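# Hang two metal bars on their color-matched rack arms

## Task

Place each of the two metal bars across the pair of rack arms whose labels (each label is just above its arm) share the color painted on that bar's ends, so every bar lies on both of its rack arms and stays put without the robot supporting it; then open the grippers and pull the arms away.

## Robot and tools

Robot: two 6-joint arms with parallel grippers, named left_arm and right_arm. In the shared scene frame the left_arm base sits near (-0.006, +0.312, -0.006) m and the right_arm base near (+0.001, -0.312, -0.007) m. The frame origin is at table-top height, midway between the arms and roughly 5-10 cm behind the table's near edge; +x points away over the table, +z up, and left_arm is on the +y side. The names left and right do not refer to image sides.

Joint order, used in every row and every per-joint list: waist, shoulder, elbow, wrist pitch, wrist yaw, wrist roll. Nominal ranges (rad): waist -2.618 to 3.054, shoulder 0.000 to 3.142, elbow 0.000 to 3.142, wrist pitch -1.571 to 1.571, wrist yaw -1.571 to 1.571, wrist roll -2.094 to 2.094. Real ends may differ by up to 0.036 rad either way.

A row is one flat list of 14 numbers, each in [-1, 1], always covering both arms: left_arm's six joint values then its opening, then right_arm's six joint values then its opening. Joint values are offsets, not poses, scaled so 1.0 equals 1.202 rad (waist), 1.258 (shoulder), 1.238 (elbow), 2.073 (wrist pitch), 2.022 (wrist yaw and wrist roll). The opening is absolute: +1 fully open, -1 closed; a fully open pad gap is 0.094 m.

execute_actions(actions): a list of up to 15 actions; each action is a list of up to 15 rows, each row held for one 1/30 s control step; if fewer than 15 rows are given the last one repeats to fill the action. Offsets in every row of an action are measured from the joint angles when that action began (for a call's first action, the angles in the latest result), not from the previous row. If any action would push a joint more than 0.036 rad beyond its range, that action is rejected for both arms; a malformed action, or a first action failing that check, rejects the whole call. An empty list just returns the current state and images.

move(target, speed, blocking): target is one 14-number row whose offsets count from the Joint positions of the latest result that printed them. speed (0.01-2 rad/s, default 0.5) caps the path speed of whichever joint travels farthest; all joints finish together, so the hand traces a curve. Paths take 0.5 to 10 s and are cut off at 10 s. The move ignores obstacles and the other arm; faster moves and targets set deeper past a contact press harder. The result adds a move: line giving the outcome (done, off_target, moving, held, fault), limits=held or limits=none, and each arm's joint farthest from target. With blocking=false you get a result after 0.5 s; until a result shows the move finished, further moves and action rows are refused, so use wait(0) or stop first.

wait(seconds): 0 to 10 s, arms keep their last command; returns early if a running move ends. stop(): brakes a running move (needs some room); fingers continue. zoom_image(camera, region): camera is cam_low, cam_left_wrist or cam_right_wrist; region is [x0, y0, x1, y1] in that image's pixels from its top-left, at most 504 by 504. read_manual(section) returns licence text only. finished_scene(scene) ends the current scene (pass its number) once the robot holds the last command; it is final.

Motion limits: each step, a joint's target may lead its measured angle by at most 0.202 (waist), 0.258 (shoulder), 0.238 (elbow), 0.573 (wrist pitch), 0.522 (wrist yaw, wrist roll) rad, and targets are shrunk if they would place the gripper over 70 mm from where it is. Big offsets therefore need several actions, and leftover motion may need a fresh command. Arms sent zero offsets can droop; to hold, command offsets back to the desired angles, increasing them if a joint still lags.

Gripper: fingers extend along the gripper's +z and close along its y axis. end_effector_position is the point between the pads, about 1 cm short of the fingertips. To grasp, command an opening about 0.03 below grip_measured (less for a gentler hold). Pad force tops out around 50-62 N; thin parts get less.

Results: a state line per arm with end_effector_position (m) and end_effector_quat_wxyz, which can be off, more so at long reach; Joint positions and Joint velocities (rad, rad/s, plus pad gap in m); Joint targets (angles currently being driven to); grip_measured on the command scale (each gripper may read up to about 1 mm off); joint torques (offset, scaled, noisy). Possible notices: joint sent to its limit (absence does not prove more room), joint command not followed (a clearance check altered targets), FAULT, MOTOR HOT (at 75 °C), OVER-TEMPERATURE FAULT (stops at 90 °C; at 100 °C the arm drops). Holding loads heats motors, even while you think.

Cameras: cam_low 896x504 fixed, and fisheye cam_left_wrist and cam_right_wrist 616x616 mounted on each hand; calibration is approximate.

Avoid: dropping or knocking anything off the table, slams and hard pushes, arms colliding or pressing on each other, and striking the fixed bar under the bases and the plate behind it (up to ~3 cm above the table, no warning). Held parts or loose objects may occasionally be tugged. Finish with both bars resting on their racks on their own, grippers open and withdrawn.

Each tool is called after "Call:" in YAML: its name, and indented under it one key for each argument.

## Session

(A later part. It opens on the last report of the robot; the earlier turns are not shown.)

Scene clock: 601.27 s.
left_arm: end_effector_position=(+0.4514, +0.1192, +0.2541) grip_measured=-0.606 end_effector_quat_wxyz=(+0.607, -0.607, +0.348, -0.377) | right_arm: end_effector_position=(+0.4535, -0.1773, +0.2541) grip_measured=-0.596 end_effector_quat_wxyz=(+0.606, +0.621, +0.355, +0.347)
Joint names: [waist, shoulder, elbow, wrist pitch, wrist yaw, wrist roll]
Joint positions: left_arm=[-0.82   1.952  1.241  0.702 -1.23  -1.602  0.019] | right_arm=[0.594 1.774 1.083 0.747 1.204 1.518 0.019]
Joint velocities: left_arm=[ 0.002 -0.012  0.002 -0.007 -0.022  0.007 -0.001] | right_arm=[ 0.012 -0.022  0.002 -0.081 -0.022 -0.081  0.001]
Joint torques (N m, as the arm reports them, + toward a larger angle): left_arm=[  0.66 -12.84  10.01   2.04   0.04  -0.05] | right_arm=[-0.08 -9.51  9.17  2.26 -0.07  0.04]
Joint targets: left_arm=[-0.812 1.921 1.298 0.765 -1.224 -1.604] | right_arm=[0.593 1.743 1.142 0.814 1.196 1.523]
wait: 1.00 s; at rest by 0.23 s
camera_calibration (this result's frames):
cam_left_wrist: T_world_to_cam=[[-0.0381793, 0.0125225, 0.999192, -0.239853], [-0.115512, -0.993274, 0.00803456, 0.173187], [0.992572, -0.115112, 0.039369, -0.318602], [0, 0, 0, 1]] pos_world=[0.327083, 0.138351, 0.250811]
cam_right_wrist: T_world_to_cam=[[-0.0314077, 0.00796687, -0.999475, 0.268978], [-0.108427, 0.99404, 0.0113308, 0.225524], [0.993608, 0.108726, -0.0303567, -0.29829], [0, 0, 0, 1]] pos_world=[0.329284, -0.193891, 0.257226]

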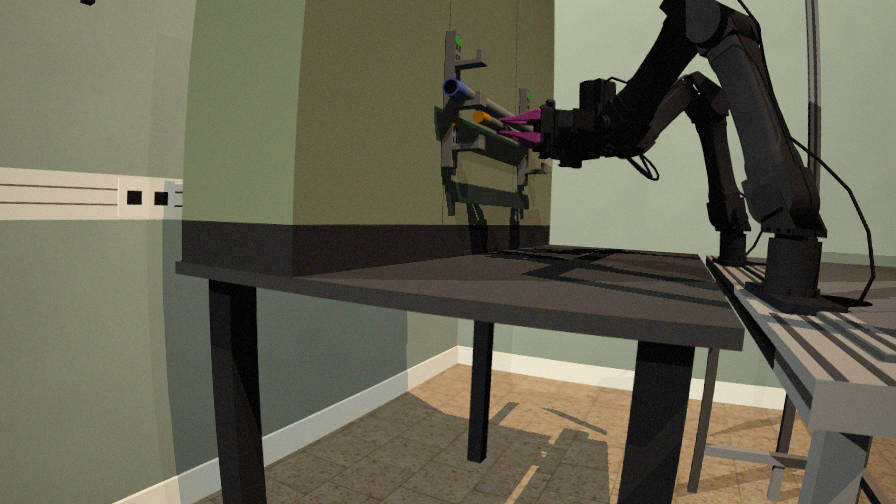

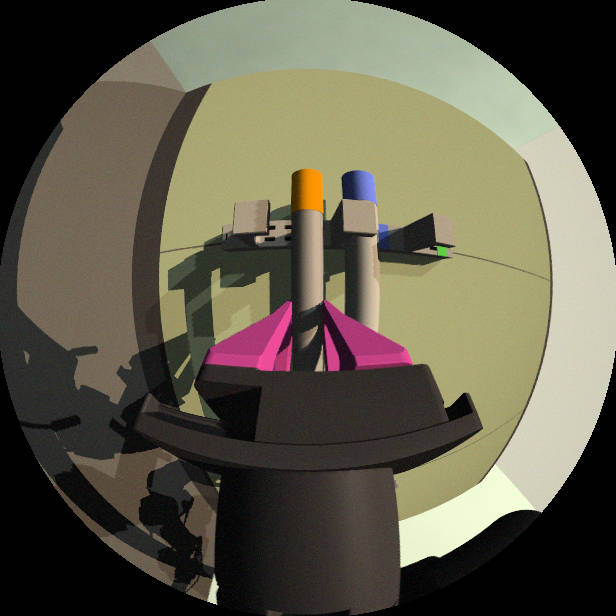

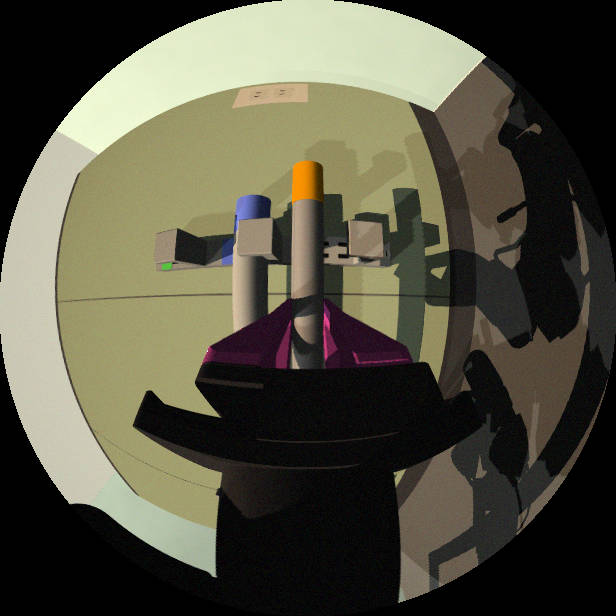

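Call:
execute_actions:
  actions:
    - [[0.0116,-0.0165,0.057,0.028,0.0055,0,-0.68,-0.0055,-0.016,0.058,0.031,-0.007,0.002,-0.68],[0.0164,-0.008,0.069,0.026,0.008,0,-0.68,-0.01,-0.008,0.0685,0.030,-0.0095,0.002,-0.68],[0.0213,0.0005,0.080,0.024,0.0105,0,-0.68,-0.0145,0.001,0.079,0.029,-0.012,0.002,-0.68],[0.026,0.009,0.092,0.022,0.013,0,-0.68,-0.019,0.010,0.089,0.028,-0.015,0.002,-0.68],[0.031,0.0175,0.103,0.0205,0.0155,0,-0.68,-0.0235,0.0185,0.099,0.0265,-0.018,0.002,-0.68],[0.036,0.026,0.114,0.019,0.018,0,-0.68,-0.028,0.027,0.1095,0.025,-0.0205,0.002,-0.68],[0.041,0.0345,0.126,0.017,0.0205,0,-0.68,-0.0325,0.036,0.120,0.024,-0.023,0.002,-0.68],[0.0456,0.043,0.137,0.015,0.023,0,-0.68,-0.037,0.045,0.130,0.023,-0.026,0.002,-0.68],[0.050,0.0515,0.149,0.013,0.0255,0,-0.68,-0.0415,0.053,0.140,0.022,-0.029,0.002,-0.68],[0.055,0.060,0.160,0.011,0.028,0,-0.68,-0.046,0.062,0.1505,0.021,-0.0315,0.002,-0.68],[0.060,0.0685,0.171,0.009,0.0305,0,-0.68,-0.0505,0.070,0.161,0.020,-0.034,0.002,-0.68],[0.065,0.077,0.183,0.007,0.033,0,-0.68,-0.055,0.079,0.171,0.019,-0.037,0.002,-0.68]]

Call:
wait:
  seconds: 1

Call:
zoom_image:
  camera: "cam_low"
  region: [420, 60, 620, 200]

Scene clock: 616.67 s.
left_arm: end_effector_position=(+0.4965, +0.1202, +0.2476) grip_measured=-0.606 end_effector_quat_wxyz=(+0.609, -0.608, +0.348, -0.372) | right_arm: end_effector_position=(+0.4970, -0.1765, +0.2478) grip_measured=-0.595 end_effector_quat_wxyz=(+0.607, +0.621, +0.355, +0.346)
Joint names: [waist, shoulder, elbow, wrist pitch, wrist yaw, wrist roll]
Joint positions: left_arm=[-0.752  2.083  1.408  0.658 -1.169 -1.603  0.019] | right_arm=[0.529 1.906 1.235 0.722 1.14  1.52  0.019]
Joint velocities: left_arm=[ 0.051  0.11   0.027 -0.007  0.066 -0.037 -0.   ] | right_arm=[-0.061  0.125  0.032 -0.125 -0.081  0.066 -0.001]
Joint torques (N m, as the arm reports them, + toward a larger angle): left_arm=[  0.53 -14.66  10.22   2.07  -0.07   0.05] | right_arm=[  0.31 -11.22   9.13   2.33   0.06  -0.05]
Joint targets: left_arm=[-0.742 2.049 1.467 0.716 -1.164 -1.602] | right_arm=[0.528 1.873 1.295 0.786 1.129 1.522]
camera_calibration (this result's frames):
cam_left_wrist: T_world_to_cam=[[-0.0324143, 0.00872433, 0.999436, -0.234092], [-0.108156, -0.99412, 0.00517015, 0.176546], [0.993605, -0.107927, 0.0331673, -0.362889], [0, 0, 0, 1]] pos_world=[0.372075, 0.138385, 0.245083]
cam_right_wrist: T_world_to_cam=[[-0.0317062, 0.00426883, -0.999488, 0.263574], [-0.106237, 0.994312, 0.00761683, 0.229455], [0.993835, 0.106424, -0.0310724, -0.342143], [0, 0, 0, 1]] pos_world=[0.372767, -0.192863, 0.25106]

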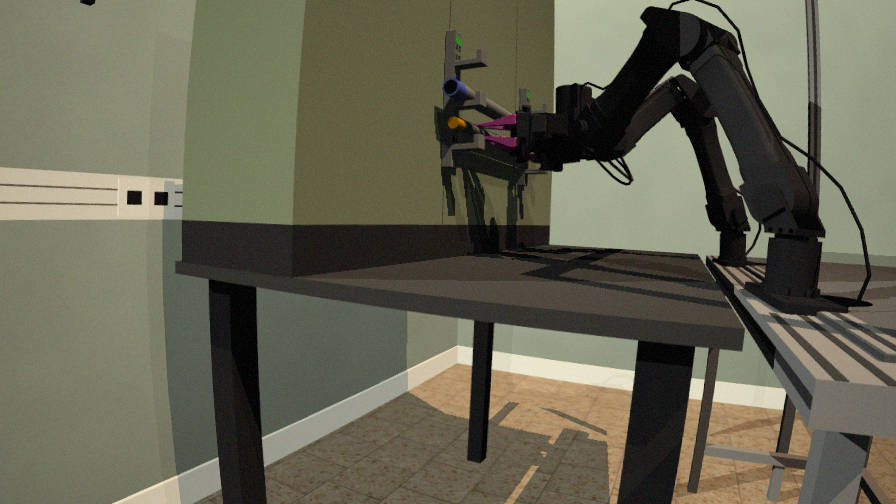

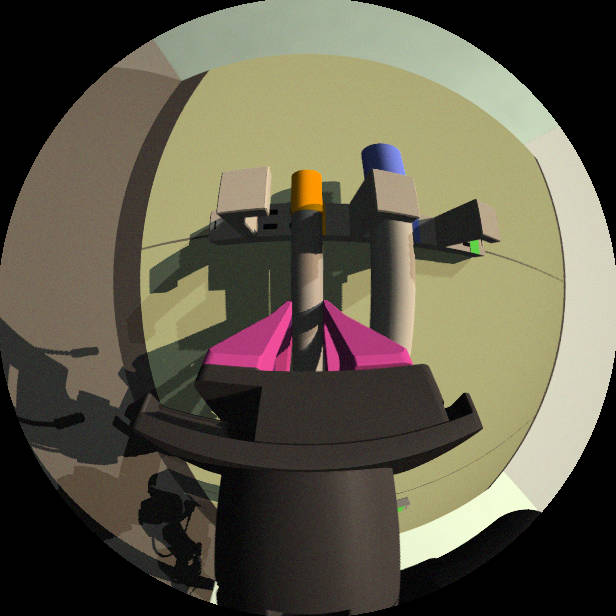

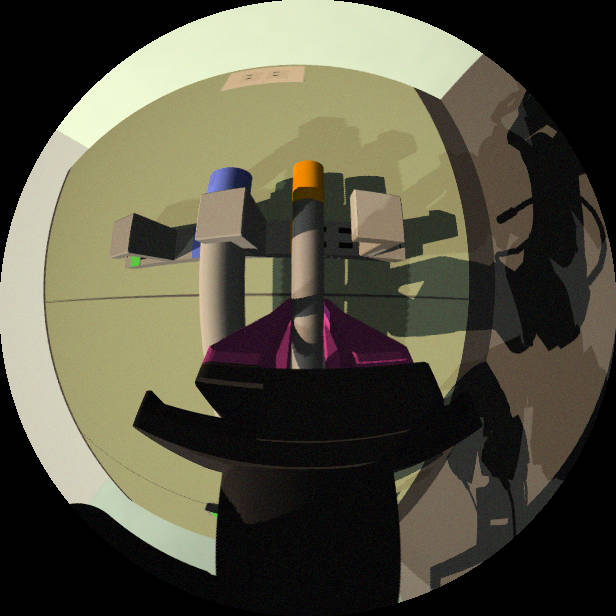

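Scene clock: 617.67 s.
left_arm: end_effector_position=(+0.4969, +0.1202, +0.2458) grip_measured=-0.606 end_effector_quat_wxyz=(+0.609, -0.608, +0.350, -0.370) | right_arm: end_effector_position=(+0.4982, -0.1766, +0.2451) grip_measured=-0.595 end_effector_quat_wxyz=(+0.606, +0.621, +0.357, +0.345)
Joint names: [waist, shoulder, elbow, wrist pitch, wrist yaw, wrist roll]
Joint positions: left_arm=[-0.752  2.085  1.408  0.652 -1.169 -1.605  0.019] | right_arm=[0.526 1.911 1.236 0.717 1.137 1.526 0.019]
Joint velocities: left_arm=[-0.012  0.007 -0.012  0.022 -0.022 -0.037  0.   ] | right_arm=[-0.007  0.007 -0.002 -0.022  0.007 -0.022 -0.001]
Joint torques (N m, as the arm reports them, + toward a larger angle): left_arm=[  0.85 -14.47  10.28   2.09   0.03   0.01] | right_arm=[  0.18 -11.09   9.25   2.31  -0.06  -0.04]
Joint targets: left_arm=[-0.742 2.049 1.468 0.716 -1.164 -1.602] | right_arm=[0.528 1.874 1.295 0.786 1.129 1.522]
wait: 1.00 s; at rest by 0.27 s
camera_calibration (this result's frames):
cam_left_wrist: T_world_to_cam=[[-0.0270474, 0.00543598, 0.999619, -0.234553], [-0.107643, -0.994186, 0.00249385, 0.177017], [0.993822, -0.107535, 0.0274753, -0.361939], [0, 0, 0, 1]] pos_world=[0.372413, 0.138342, 0.243967]
cam_right_wrist: T_world_to_cam=[[-0.0361292, 0.00428973, -0.999338, 0.263017], [-0.107569, 0.994164, 0.00815649, 0.230192], [0.993541, 0.107793, -0.0354569, -0.341905], [0, 0, 0, 1]] pos_world=[0.373961, -0.193122, 0.248843]

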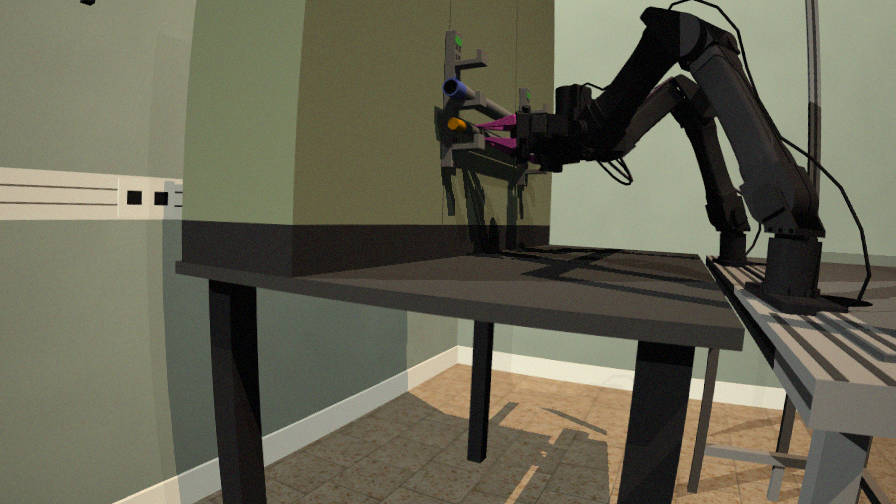

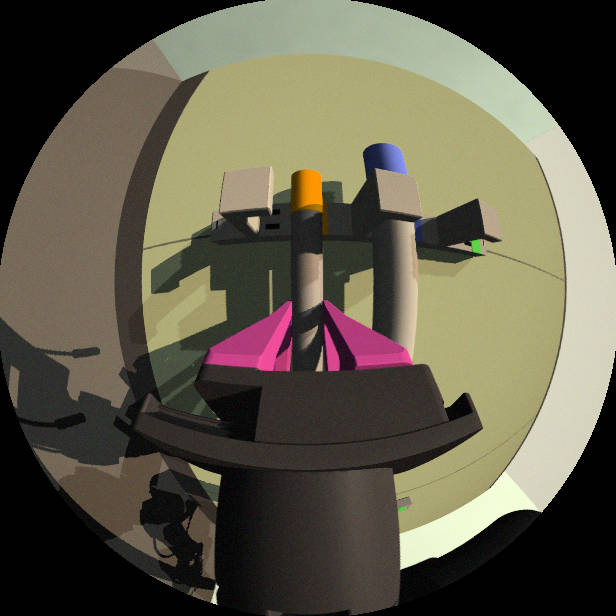

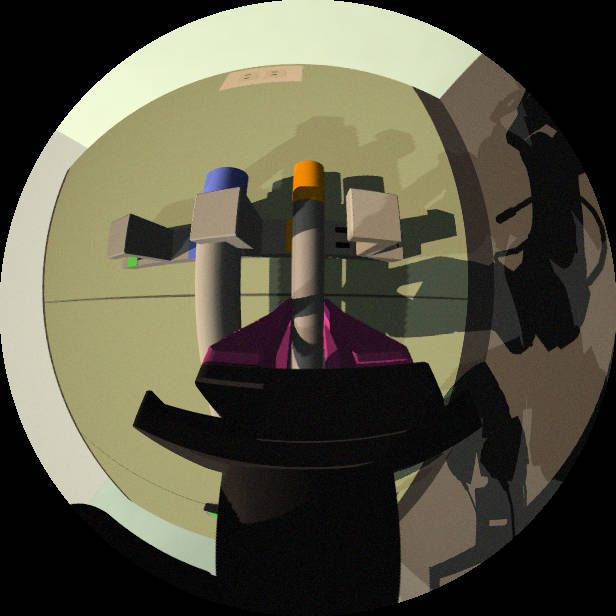

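Region (420, 60, 620, 200) of cam_low's 896x504 image, scaled by 2.520, with more detail than that image has; it fills the top 353 rows of this view, and the rest is white.

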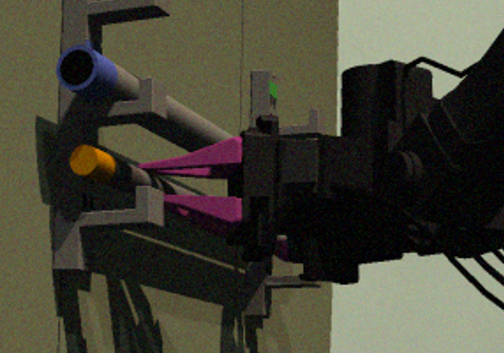

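Call:
execute_actions:
  actions:
    - [[0.006,-0.029,0.035,0.036,0.002,0,-0.68,0,-0.029,0.035,0.039,-0.003,0,-0.68],[0.006,-0.029,0.022,0.040,0.002,0,-0.68,0,-0.029,0.022,0.044,-0.003,0,-0.68],[0.006,-0.029,0.010,0.043,0.002,0,-0.68,0,-0.029,0.010,0.048,-0.003,0,-0.68],[0.006,-0.026,0.007,0.046,0.002,0,-0.68,0,-0.026,0.0065,0.052,-0.003,0,-0.68],[0.006,-0.024,0.004,0.050,0.002,0,-0.68,0,-0.024,0.003,0.055,-0.003,0,-0.68],[0.006,-0.021,0.001,0.053,0.002,0,-0.68,0,-0.021,-0.0005,0.059,-0.003,0,-0.68],[0.006,-0.019,-0.002,0.056,0.002,0,-0.68,0,-0.019,-0.004,0.062,-0.003,0,-0.68],[0.006,-0.016,-0.005,0.060,0.002,0,-0.68,0,-0.016,-0.0075,0.066,-0.003,0,-0.68],[0.006,-0.013,-0.008,0.063,0.002,0,-0.68,0,-0.013,-0.011,0.070,-0.003,0,-0.68],[0.006,-0.011,-0.011,0.066,0.002,0,-0.68,0,-0.011,-0.0145,0.073,-0.003,0,-0.68],[0.006,-0.008,-0.014,0.069,0.002,0,-0.68,0,-0.008,-0.018,0.077,-0.003,0,-0.68],[0.006,-0.006,-0.017,0.073,0.002,0,-0.68,0,-0.006,-0.0215,0.080,-0.003,0,-0.68],[0.006,-0.003,-0.020,0.076,0.002,0,-0.68,0,-0.003,-0.025,0.084,-0.003,0,-0.68]]

Call:
wait:
  seconds: 1

Call:
zoom_image:
  camera: "cam_low"
  region: [420, 60, 620, 200]

Scene clock: 639.50 s.
left_arm: end_effector_position=(+0.4969, +0.1201, +0.2292) grip_measured=-0.606 end_effector_quat_wxyz=(+0.608, -0.607, +0.352, -0.371) | right_arm: end_effector_position=(+0.4970, -0.1764, +0.2286) grip_measured=-0.595 end_effector_quat_wxyz=(+0.606, +0.621, +0.359, +0.345)
Joint names: [waist, shoulder, elbow, wrist pitch, wrist yaw, wrist roll]
Joint positions: left_arm=[-0.752  2.109  1.374  0.709 -1.164 -1.606  0.019] | right_arm=[0.526 1.935 1.199 0.774 1.135 1.528 0.019]
Joint velocities: left_arm=[ 0.002  0.105 -0.095  0.022 -0.066 -0.022  0.   ] | right_arm=[-0.007  0.11  -0.095  0.11  -0.022  0.051 -0.   ]
Joint torques (N m, as the arm reports them, + toward a larger angle): left_arm=[  0.59 -14.5    7.06   2.32  -0.06   0.08] | right_arm=[  0.01 -11.06   5.99   2.6   -0.03  -0.1 ]
Joint targets: left_arm=[-0.745 2.081 1.384 0.809 -1.165 -1.605] | right_arm=[0.526 1.907 1.205 0.891 1.131 1.526]
camera_calibration (this result's frames):
cam_left_wrist: T_world_to_cam=[[-0.0264575, 0.00593415, 0.999632, -0.218332], [-0.112944, -0.993597, 0.00290902, 0.179419], [0.993249, -0.112825, 0.0269583, -0.36048], [0, 0, 0, 1]] pos_world=[0.372534, 0.138894, 0.227448]
cam_right_wrist: T_world_to_cam=[[-0.0380063, 0.00401797, -0.999269, 0.247404], [-0.109921, 0.993907, 0.00817714, 0.231094], [0.993213, 0.110151, -0.0373331, -0.340329], [0, 0, 0, 1]] pos_world=[0.372824, -0.193192, 0.232628]

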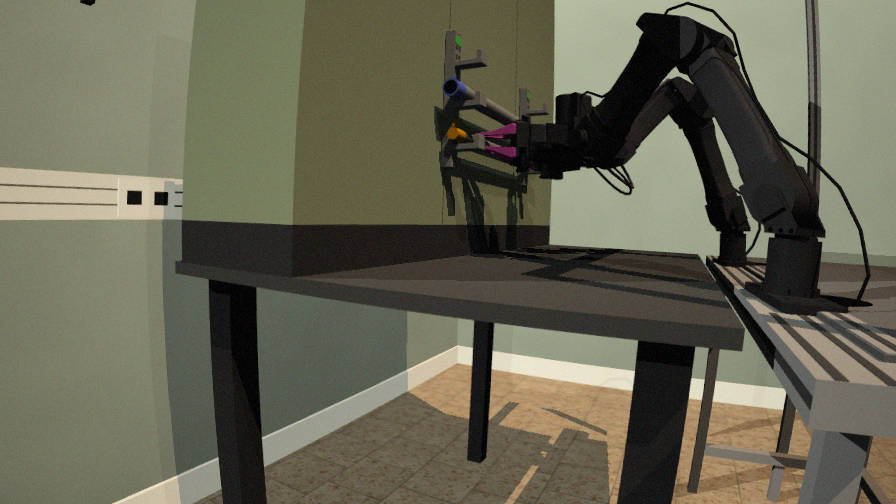

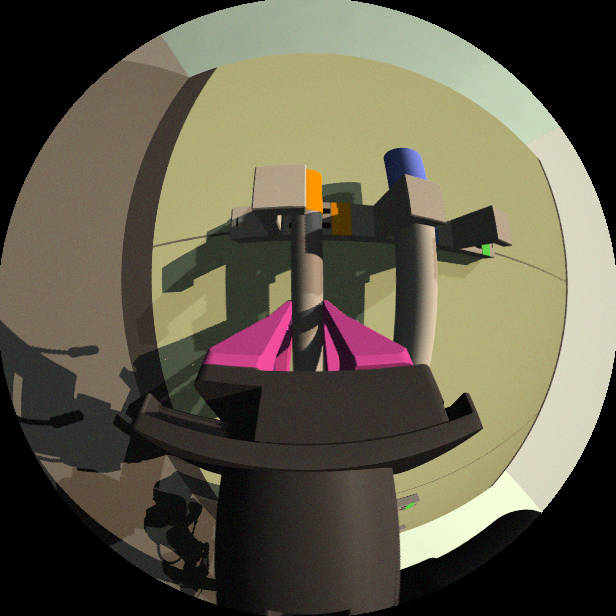

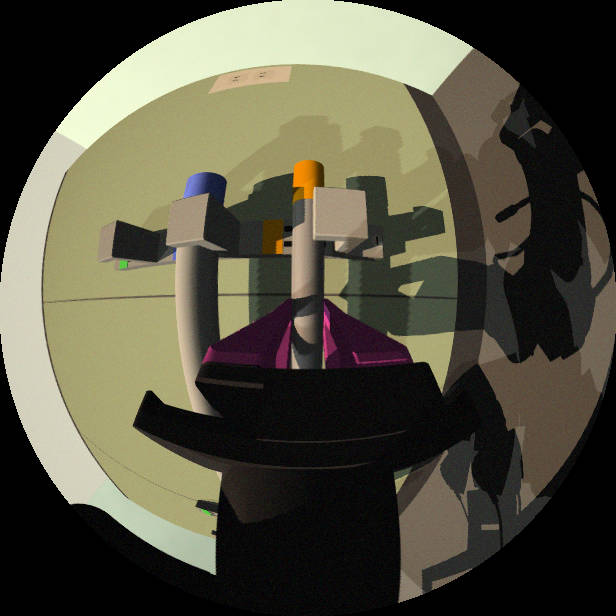

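Scene clock: 640.50 s.
left_arm: end_effector_position=(+0.4969, +0.1203, +0.2245) grip_measured=-0.606 end_effector_quat_wxyz=(+0.608, -0.608, +0.352, -0.370) | right_arm: end_effector_position=(+0.4972, -0.1760, +0.2236) grip_measured=-0.595 end_effector_quat_wxyz=(+0.605, +0.622, +0.358, +0.345)
Joint names: [waist, shoulder, elbow, wrist pitch, wrist yaw, wrist roll]
Joint positions: left_arm=[-0.752  2.117  1.368  0.718 -1.166 -1.609  0.019] | right_arm=[0.526 1.944 1.193 0.785 1.135 1.534 0.019]
Joint velocities: left_arm=[ 0.017 -0.012 -0.002  0.037 -0.081 -0.037  0.   ] | right_arm=[-0.012 -0.007 -0.037  0.022 -0.095 -0.007  0.   ]
Joint torques (N m, as the arm reports them, + toward a larger angle): left_arm=[  0.62 -14.53   7.02   2.38  -0.02   0.02] | right_arm=[  0.04 -11.2    5.95   2.63  -0.01  -0.08]
Joint targets: left_arm=[-0.745 2.081 1.383 0.810 -1.165 -1.605] | right_arm=[0.526 1.907 1.205 0.891 1.131 1.526]
wait: 1.00 s; at rest by 0.40 s
camera_calibration (this result's frames):
cam_left_wrist: T_world_to_cam=[[-0.0244751, 0.00565233, 0.999684, -0.214637], [-0.111382, -0.993773, 0.00289194, 0.178904], [0.993476, -0.111277, 0.0249523, -0.360209], [0, 0, 0, 1]] pos_world=[0.372532, 0.13892, 0.22304]
cam_right_wrist: T_world_to_cam=[[-0.0388786, 0.00635032, -0.999224, 0.243215], [-0.109932, 0.993883, 0.0105937, 0.230231], [0.993178, 0.110259, -0.0379426, -0.340579], [0, 0, 0, 1]] pos_world=[0.373022, -0.192815, 0.227665]

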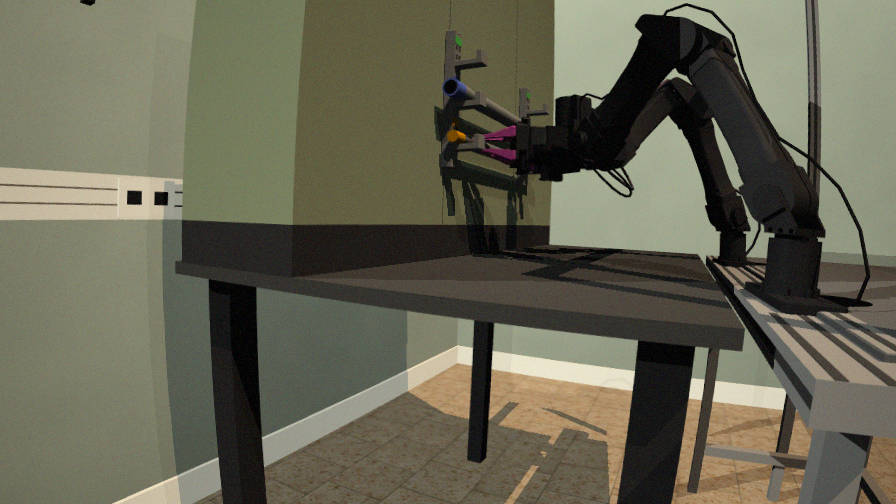

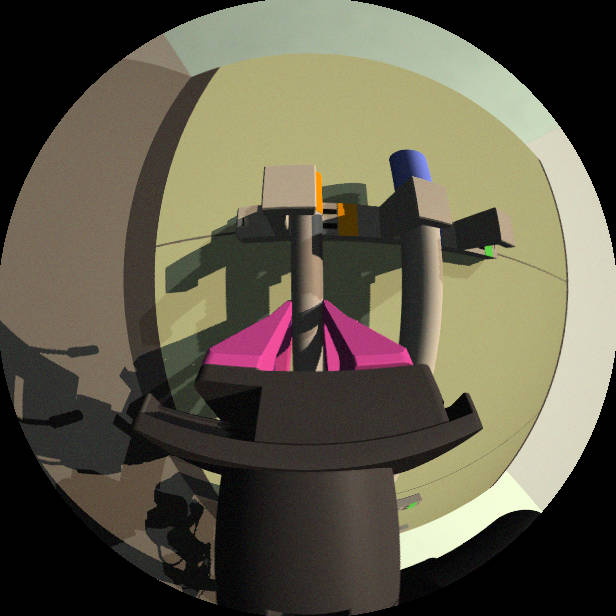

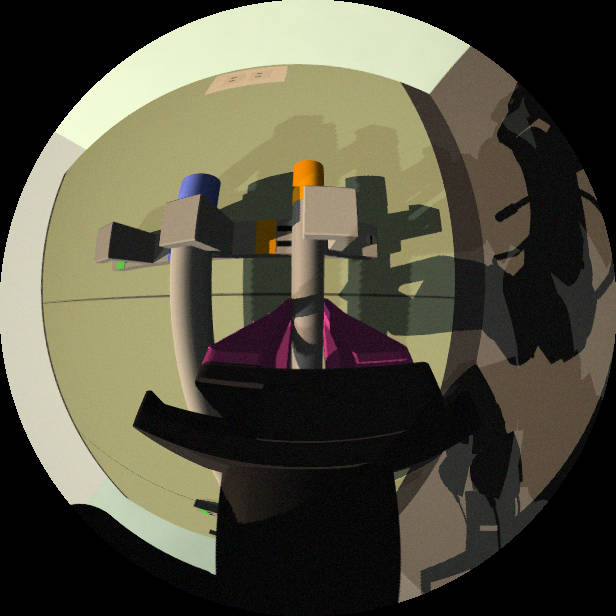

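Region (420, 60, 620, 200) of cam_low's 896x504 image, scaled by 2.520, with more detail than that image has; it fills the top 353 rows of this view, and the rest is white.

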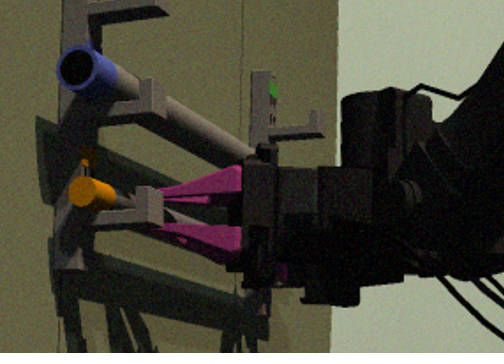

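Still loaded; unload gradually.

Call:
execute_actions:
  actions:
    - [[0,-0.027,0.011,0.041,0,0,-0.68,0,-0.027,0.010,0.047,0,0,-0.68],[0,-0.025,0.011,0.038,0,0,-0.68,0,-0.025,0.010,0.043,0,0,-0.68],[0,-0.023,0.010,0.035,0,0,-0.68,0,-0.023,0.009,0.040,0,0,-0.68],[0,-0.021,0.010,0.032,0,0,-0.68,0,-0.021,0.009,0.036,0,0,-0.68],[0,-0.019,0.009,0.029,0,0,-0.68,0,-0.019,0.008,0.033,0,0,-0.68],[0,-0.017,0.008,0.026,0,0,-0.68,0,-0.017,0.008,0.029,0,0,-0.68],[0,-0.015,0.008,0.023,0,0,-0.68,0,-0.015,0.007,0.026,0,0,-0.68],[0,-0.013,0.007,0.020,0,0,-0.68,0,-0.013,0.007,0.022,0,0,-0.68],[0,-0.011,0.006,0.017,0,0,-0.68,0,-0.011,0.006,0.019,0,0,-0.68],[0,-0.009,0.006,0.014,0,0,-0.68,0,-0.009,0.006,0.015,0,0,-0.68],[0,-0.007,0.005,0.011,0,0,-0.68,0,-0.007,0.005,0.012,0,0,-0.68],[0,-0.005,0.005,0.008,0,0,-0.68,0,-0.005,0.005,0.008,0,0,-0.68],[0,-0.003,0.004,0.005,0,0,-0.68,0,-0.003,0.004,0.005,0,0,-0.68],[0,-0.002,0.004,0.002,0,0,-0.68,0,-0.002,0.004,0.002,0,0,-0.68],[0,0,0.004,0,0,0,-0.68,0,0,0.004,0,0,0,-0.68]]
    - [[0,-0.005,0.005,-0.002,0,0,-0.68,0,-0.005,0.005,-0.004,0,0,-0.68]]
    - [[0,-0.005,0.005,-0.002,0,0,0.0,0,-0.005,0.005,-0.004,0,0,0.0]]

Call:
zoom_image:
  camera: "cam_low"
  region: [420, 60, 620, 200]

Scene clock: 657.87 s.
left_arm: end_effector_position=(+0.4971, +0.1204, +0.2213) grip_measured=-0.002 end_effector_quat_wxyz=(+0.608, -0.609, +0.355, -0.366) | right_arm: end_effector_position=(+0.4976, -0.1759, +0.2202) grip_measured=-0.002 end_effector_quat_wxyz=(+0.604, +0.623, +0.360, +0.343)
Joint names: [waist, shoulder, elbow, wrist pitch, wrist yaw, wrist roll]
Joint positions: left_arm=[-0.752  2.12   1.368  0.708 -1.168 -1.613  0.047] | right_arm=[0.526 1.949 1.193 0.778 1.136 1.541 0.047]
Joint velocities: left_arm=[-0.002  0.002 -0.007  0.037  0.007 -0.007  0.002] | right_arm=[-0.002 -0.002 -0.002 -0.007  0.007  0.007  0.001]
Joint torques (N m, as the arm reports them, + toward a larger angle): left_arm=[ -0.12 -12.31   6.65   1.31  -0.03  -0.03] | right_arm=[ 0.06 -9.19  5.56  1.65  0.02 -0.02]
Joint targets: left_arm=[-0.752 2.114 1.374 0.704 -1.168 -1.613] | right_arm=[0.526 1.943 1.199 0.770 1.136 1.539]
camera_calibration (this result's frames):
cam_left_wrist: T_world_to_cam=[[-0.0159484, 0.0011202, 0.999872, -0.215095], [-0.108897, -0.994053, -0.00062327, 0.178672], [0.993925, -0.108893, 0.0159755, -0.358773], [0, 0, 0, 1]] pos_world=[0.37262, 0.138782, 0.220911]
cam_right_wrist: T_world_to_cam=[[-0.0452903, 0.00568646, -0.998958, 0.242879], [-0.108614, 0.994028, 0.0105827, 0.229589], [0.993052, 0.10898, -0.0444021, -0.339812], [0, 0, 0, 1]] pos_world=[0.373388, -0.192566, 0.225108]

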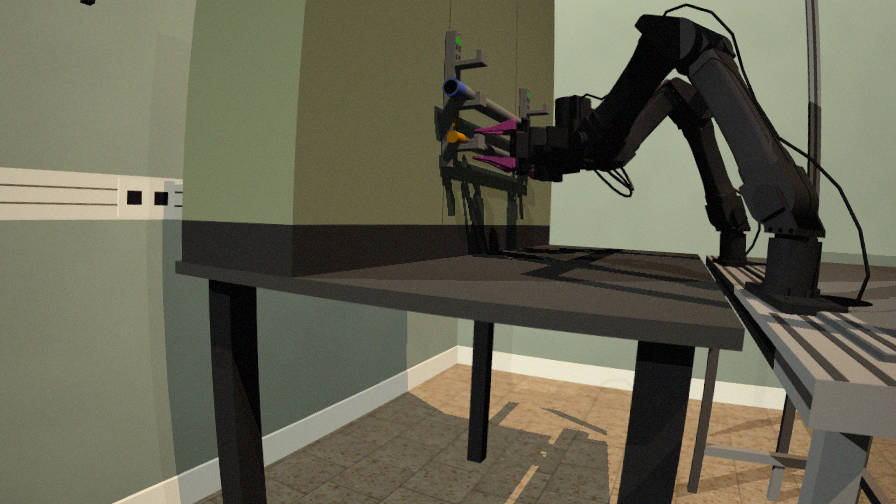

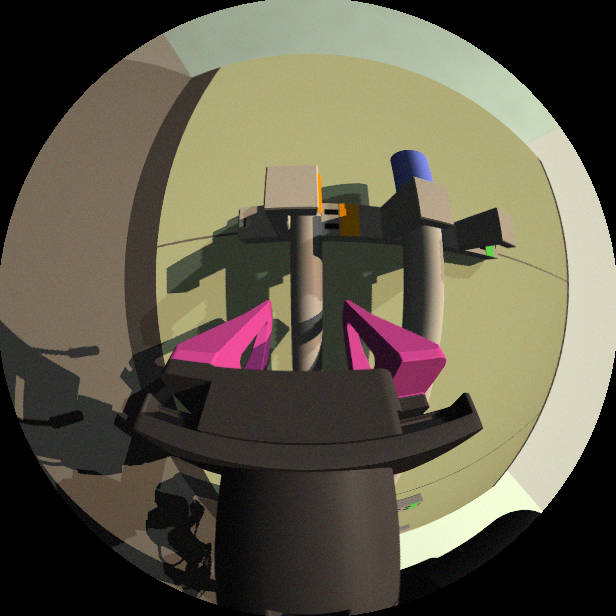

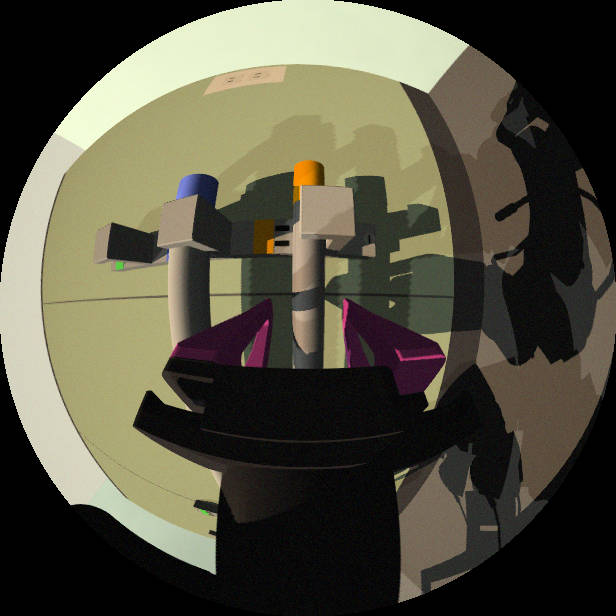

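Region (420, 60, 620, 200) of cam_low's 896x504 image, scaled by 2.520, with more detail than that image has; it fills the top 353 rows of this view, and the rest is white.

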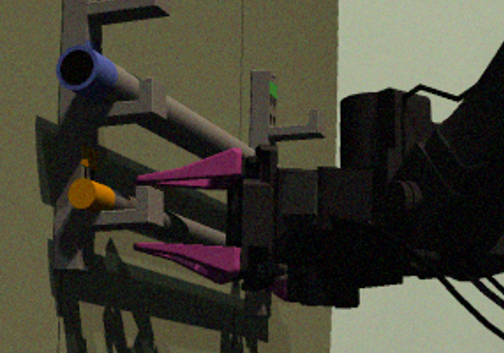

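Call:
move:
  target: [-0.125,-0.23,-0.345,0.068,-0.074,0,0,0.133,-0.246,-0.33,0.048,0.079,0,0]
  speed: 0.4

Scene clock: 664.00 s.
left_arm: end_effector_position=(+0.3960, +0.1328, +0.2139) grip_measured=-0.002 end_effector_quat_wxyz=(+0.611, -0.604, +0.361, -0.362) | right_arm: end_effector_position=(+0.3953, -0.1890, +0.2200) grip_measured=-0.002 end_effector_quat_wxyz=(+0.603, +0.625, +0.359, +0.342)
Joint names: [waist, shoulder, elbow, wrist pitch, wrist yaw, wrist roll]
Joint positions: left_arm=[-0.897  1.859  0.955  0.845 -1.309 -1.613  0.047] | right_arm=[0.675 1.659 0.805 0.875 1.288 1.543 0.047]
Joint velocities: left_arm=[-0.002  0.002 -0.012 -0.037 -0.007 -0.037 -0.   ] | right_arm=[ 0.012 -0.007 -0.007 -0.022 -0.007  0.022  0.001]
Joint torques (N m, as the arm reports them, + toward a larger angle): left_arm=[ -0.44 -11.15   4.45   1.28  -0.05  -0.03] | right_arm=[ 0.89 -7.35  3.44  1.66  0.08 -0.02]
Joint targets: left_arm=[-0.902 1.831 0.941 0.849 -1.318 -1.613] | right_arm=[0.686 1.640 0.784 0.878 1.295 1.541]
move: off_target (left_arm, right_arm); limits=none; left_arm: farthest joint: the shoulder, 0.029 radians from its target (0.290 radians at the start); right_arm: farthest joint: the elbow, 0.021 radians from its target (0.408 radians at the start)
camera_calibration (this result's frames):
cam_left_wrist: T_world_to_cam=[[-0.00965449, -0.0145951, 0.999847, -0.209778], [-0.112485, -0.993531, -0.0155891, 0.184448], [0.993606, -0.112618, 0.0079503, -0.254536], [0, 0, 0, 1]] pos_world=[0.271631, 0.151527, 0.214645]
cam_right_wrist: T_world_to_cam=[[-0.046697, 0.00963067, -0.998863, 0.239425], [-0.105878, 0.994273, 0.0145362, 0.22958], [0.993282, 0.106436, -0.0454099, -0.237194], [0, 0, 0, 1]] pos_world=[0.271088, -0.205325, 0.225044]

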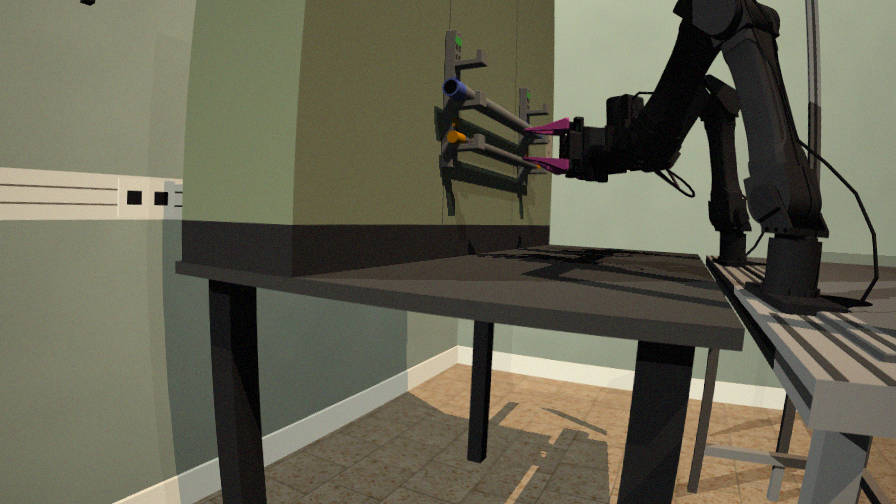

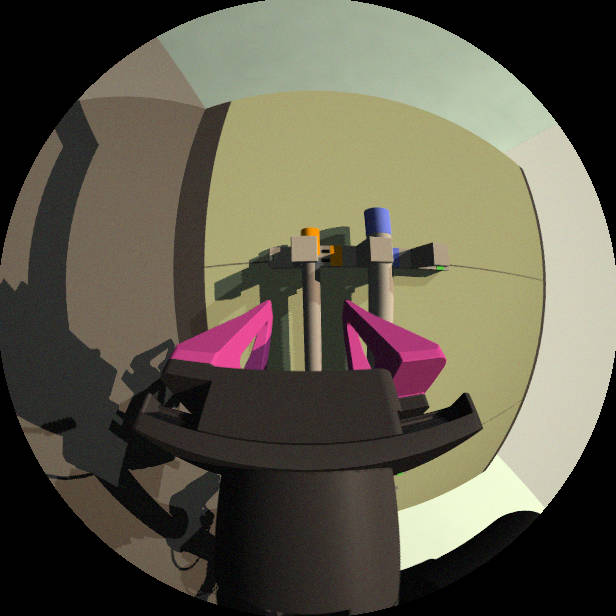

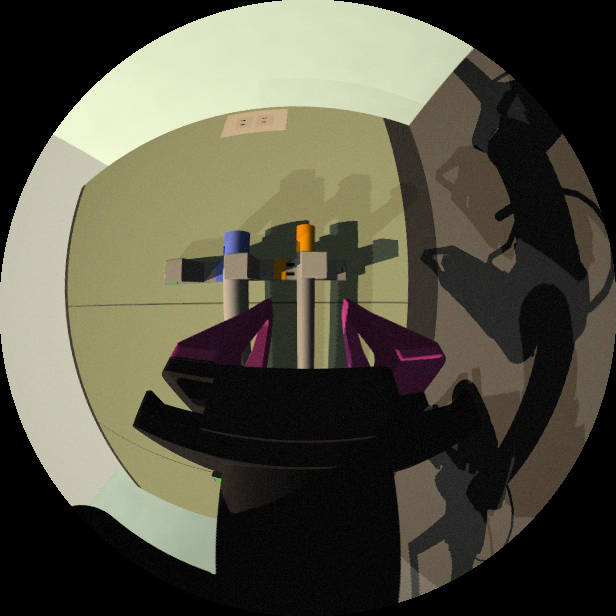

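A bit further clear.

Call:
move:
  target: [0,-0.3,-0.25,0,0,0,0,0,-0.3,-0.25,0,0,0,0]
  speed: 0.6

Call:
finished_scene:
  scene: 1

Scene clock: 667.77 s.
left_arm: end_effector_position=(+0.3378, +0.1934, +0.2420) grip_measured=-0.002 end_effector_quat_wxyz=(+0.605, -0.610, +0.340, -0.383) | right_arm: end_effector_position=(+0.3340, -0.2475, +0.2359) grip_measured=-0.002 end_effector_quat_wxyz=(+0.597, +0.631, +0.333, +0.366)
Joint names: [waist, shoulder, elbow, wrist pitch, wrist yaw, wrist roll]
Joint positions: left_arm=[-0.897  1.504  0.66   0.846 -1.31  -1.613  0.047] | right_arm=[0.675 1.3   0.516 0.877 1.288 1.545 0.047]
Joint velocities: left_arm=[-0.012  0.007  0.002 -0.066 -0.007 -0.051  0.   ] | right_arm=[ 0.002  0.007 -0.002  0.022 -0.037  0.037 -0.   ]
Joint torques (N m, as the arm reports them, + toward a larger angle): left_arm=[-0.04 -7.77  4.33  1.28 -0.01 -0.03] | right_arm=[ 0.04 -4.33  3.63  1.59 -0.02 -0.02]
Joint targets: left_arm=[-0.897 1.482 0.645 0.845 -1.310 -1.613] | right_arm=[0.675 1.282 0.496 0.875 1.288 1.543]
move: off_target (left_arm); limits=none; left_arm: farthest joint: the shoulder, 0.023 radians from its target (0.378 radians at the start); right_arm: farthest joint: the elbow, 0.020 radians from its target (0.310 radians at the start)
camera_calibration (this result's frames):
cam_left_wrist: T_world_to_cam=[[-0.0515923, 0.0297102, 0.998226, -0.231587], [-0.113547, -0.99325, 0.0236936, 0.229405], [0.992192, -0.112123, 0.0546176, -0.200964], [0, 0, 0, 1]] pos_world=[0.213495, 0.212204, 0.236717]
cam_right_wrist: T_world_to_cam=[[0.00683054, 0.0605957, -0.998139, 0.24751], [-0.104289, 0.992762, 0.0595556, 0.269506], [0.994524, 0.103689, 0.0131006, -0.18429], [0, 0, 0, 1]] pos_world=[0.209697, -0.263445, 0.233413]

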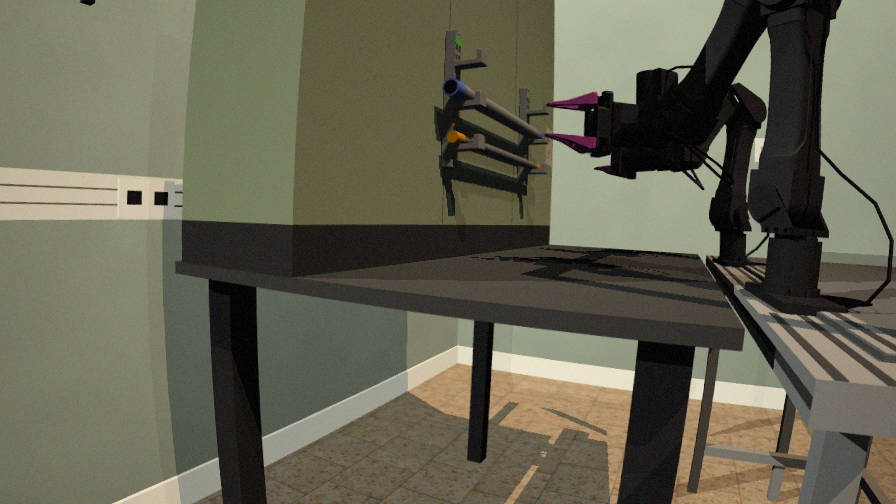

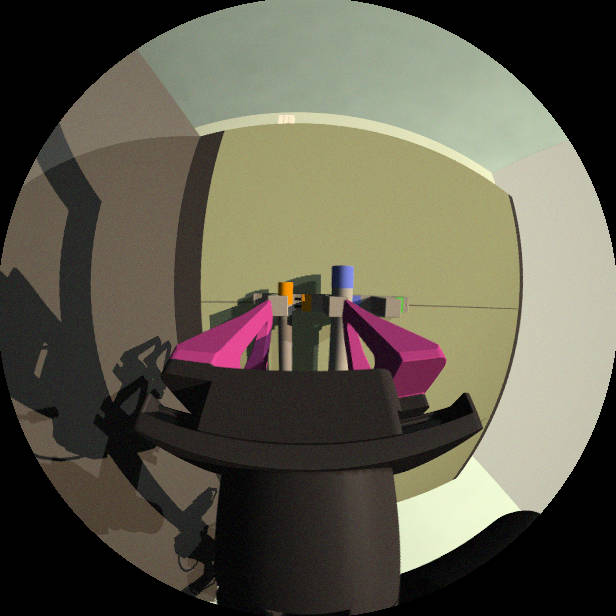

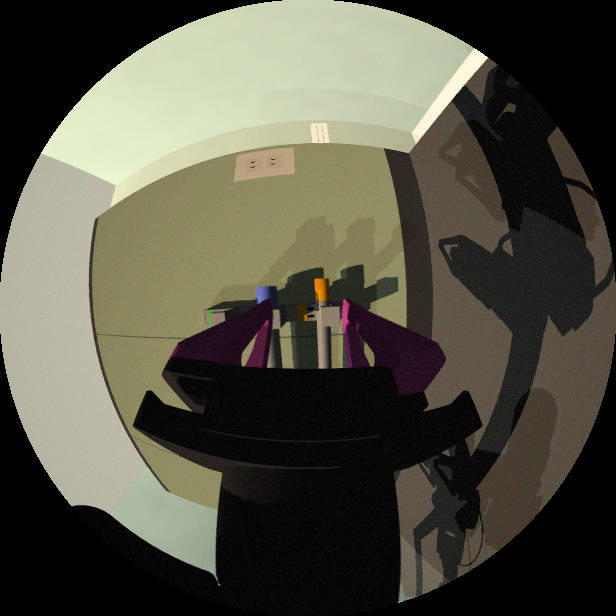

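The scene is finished: the task was done.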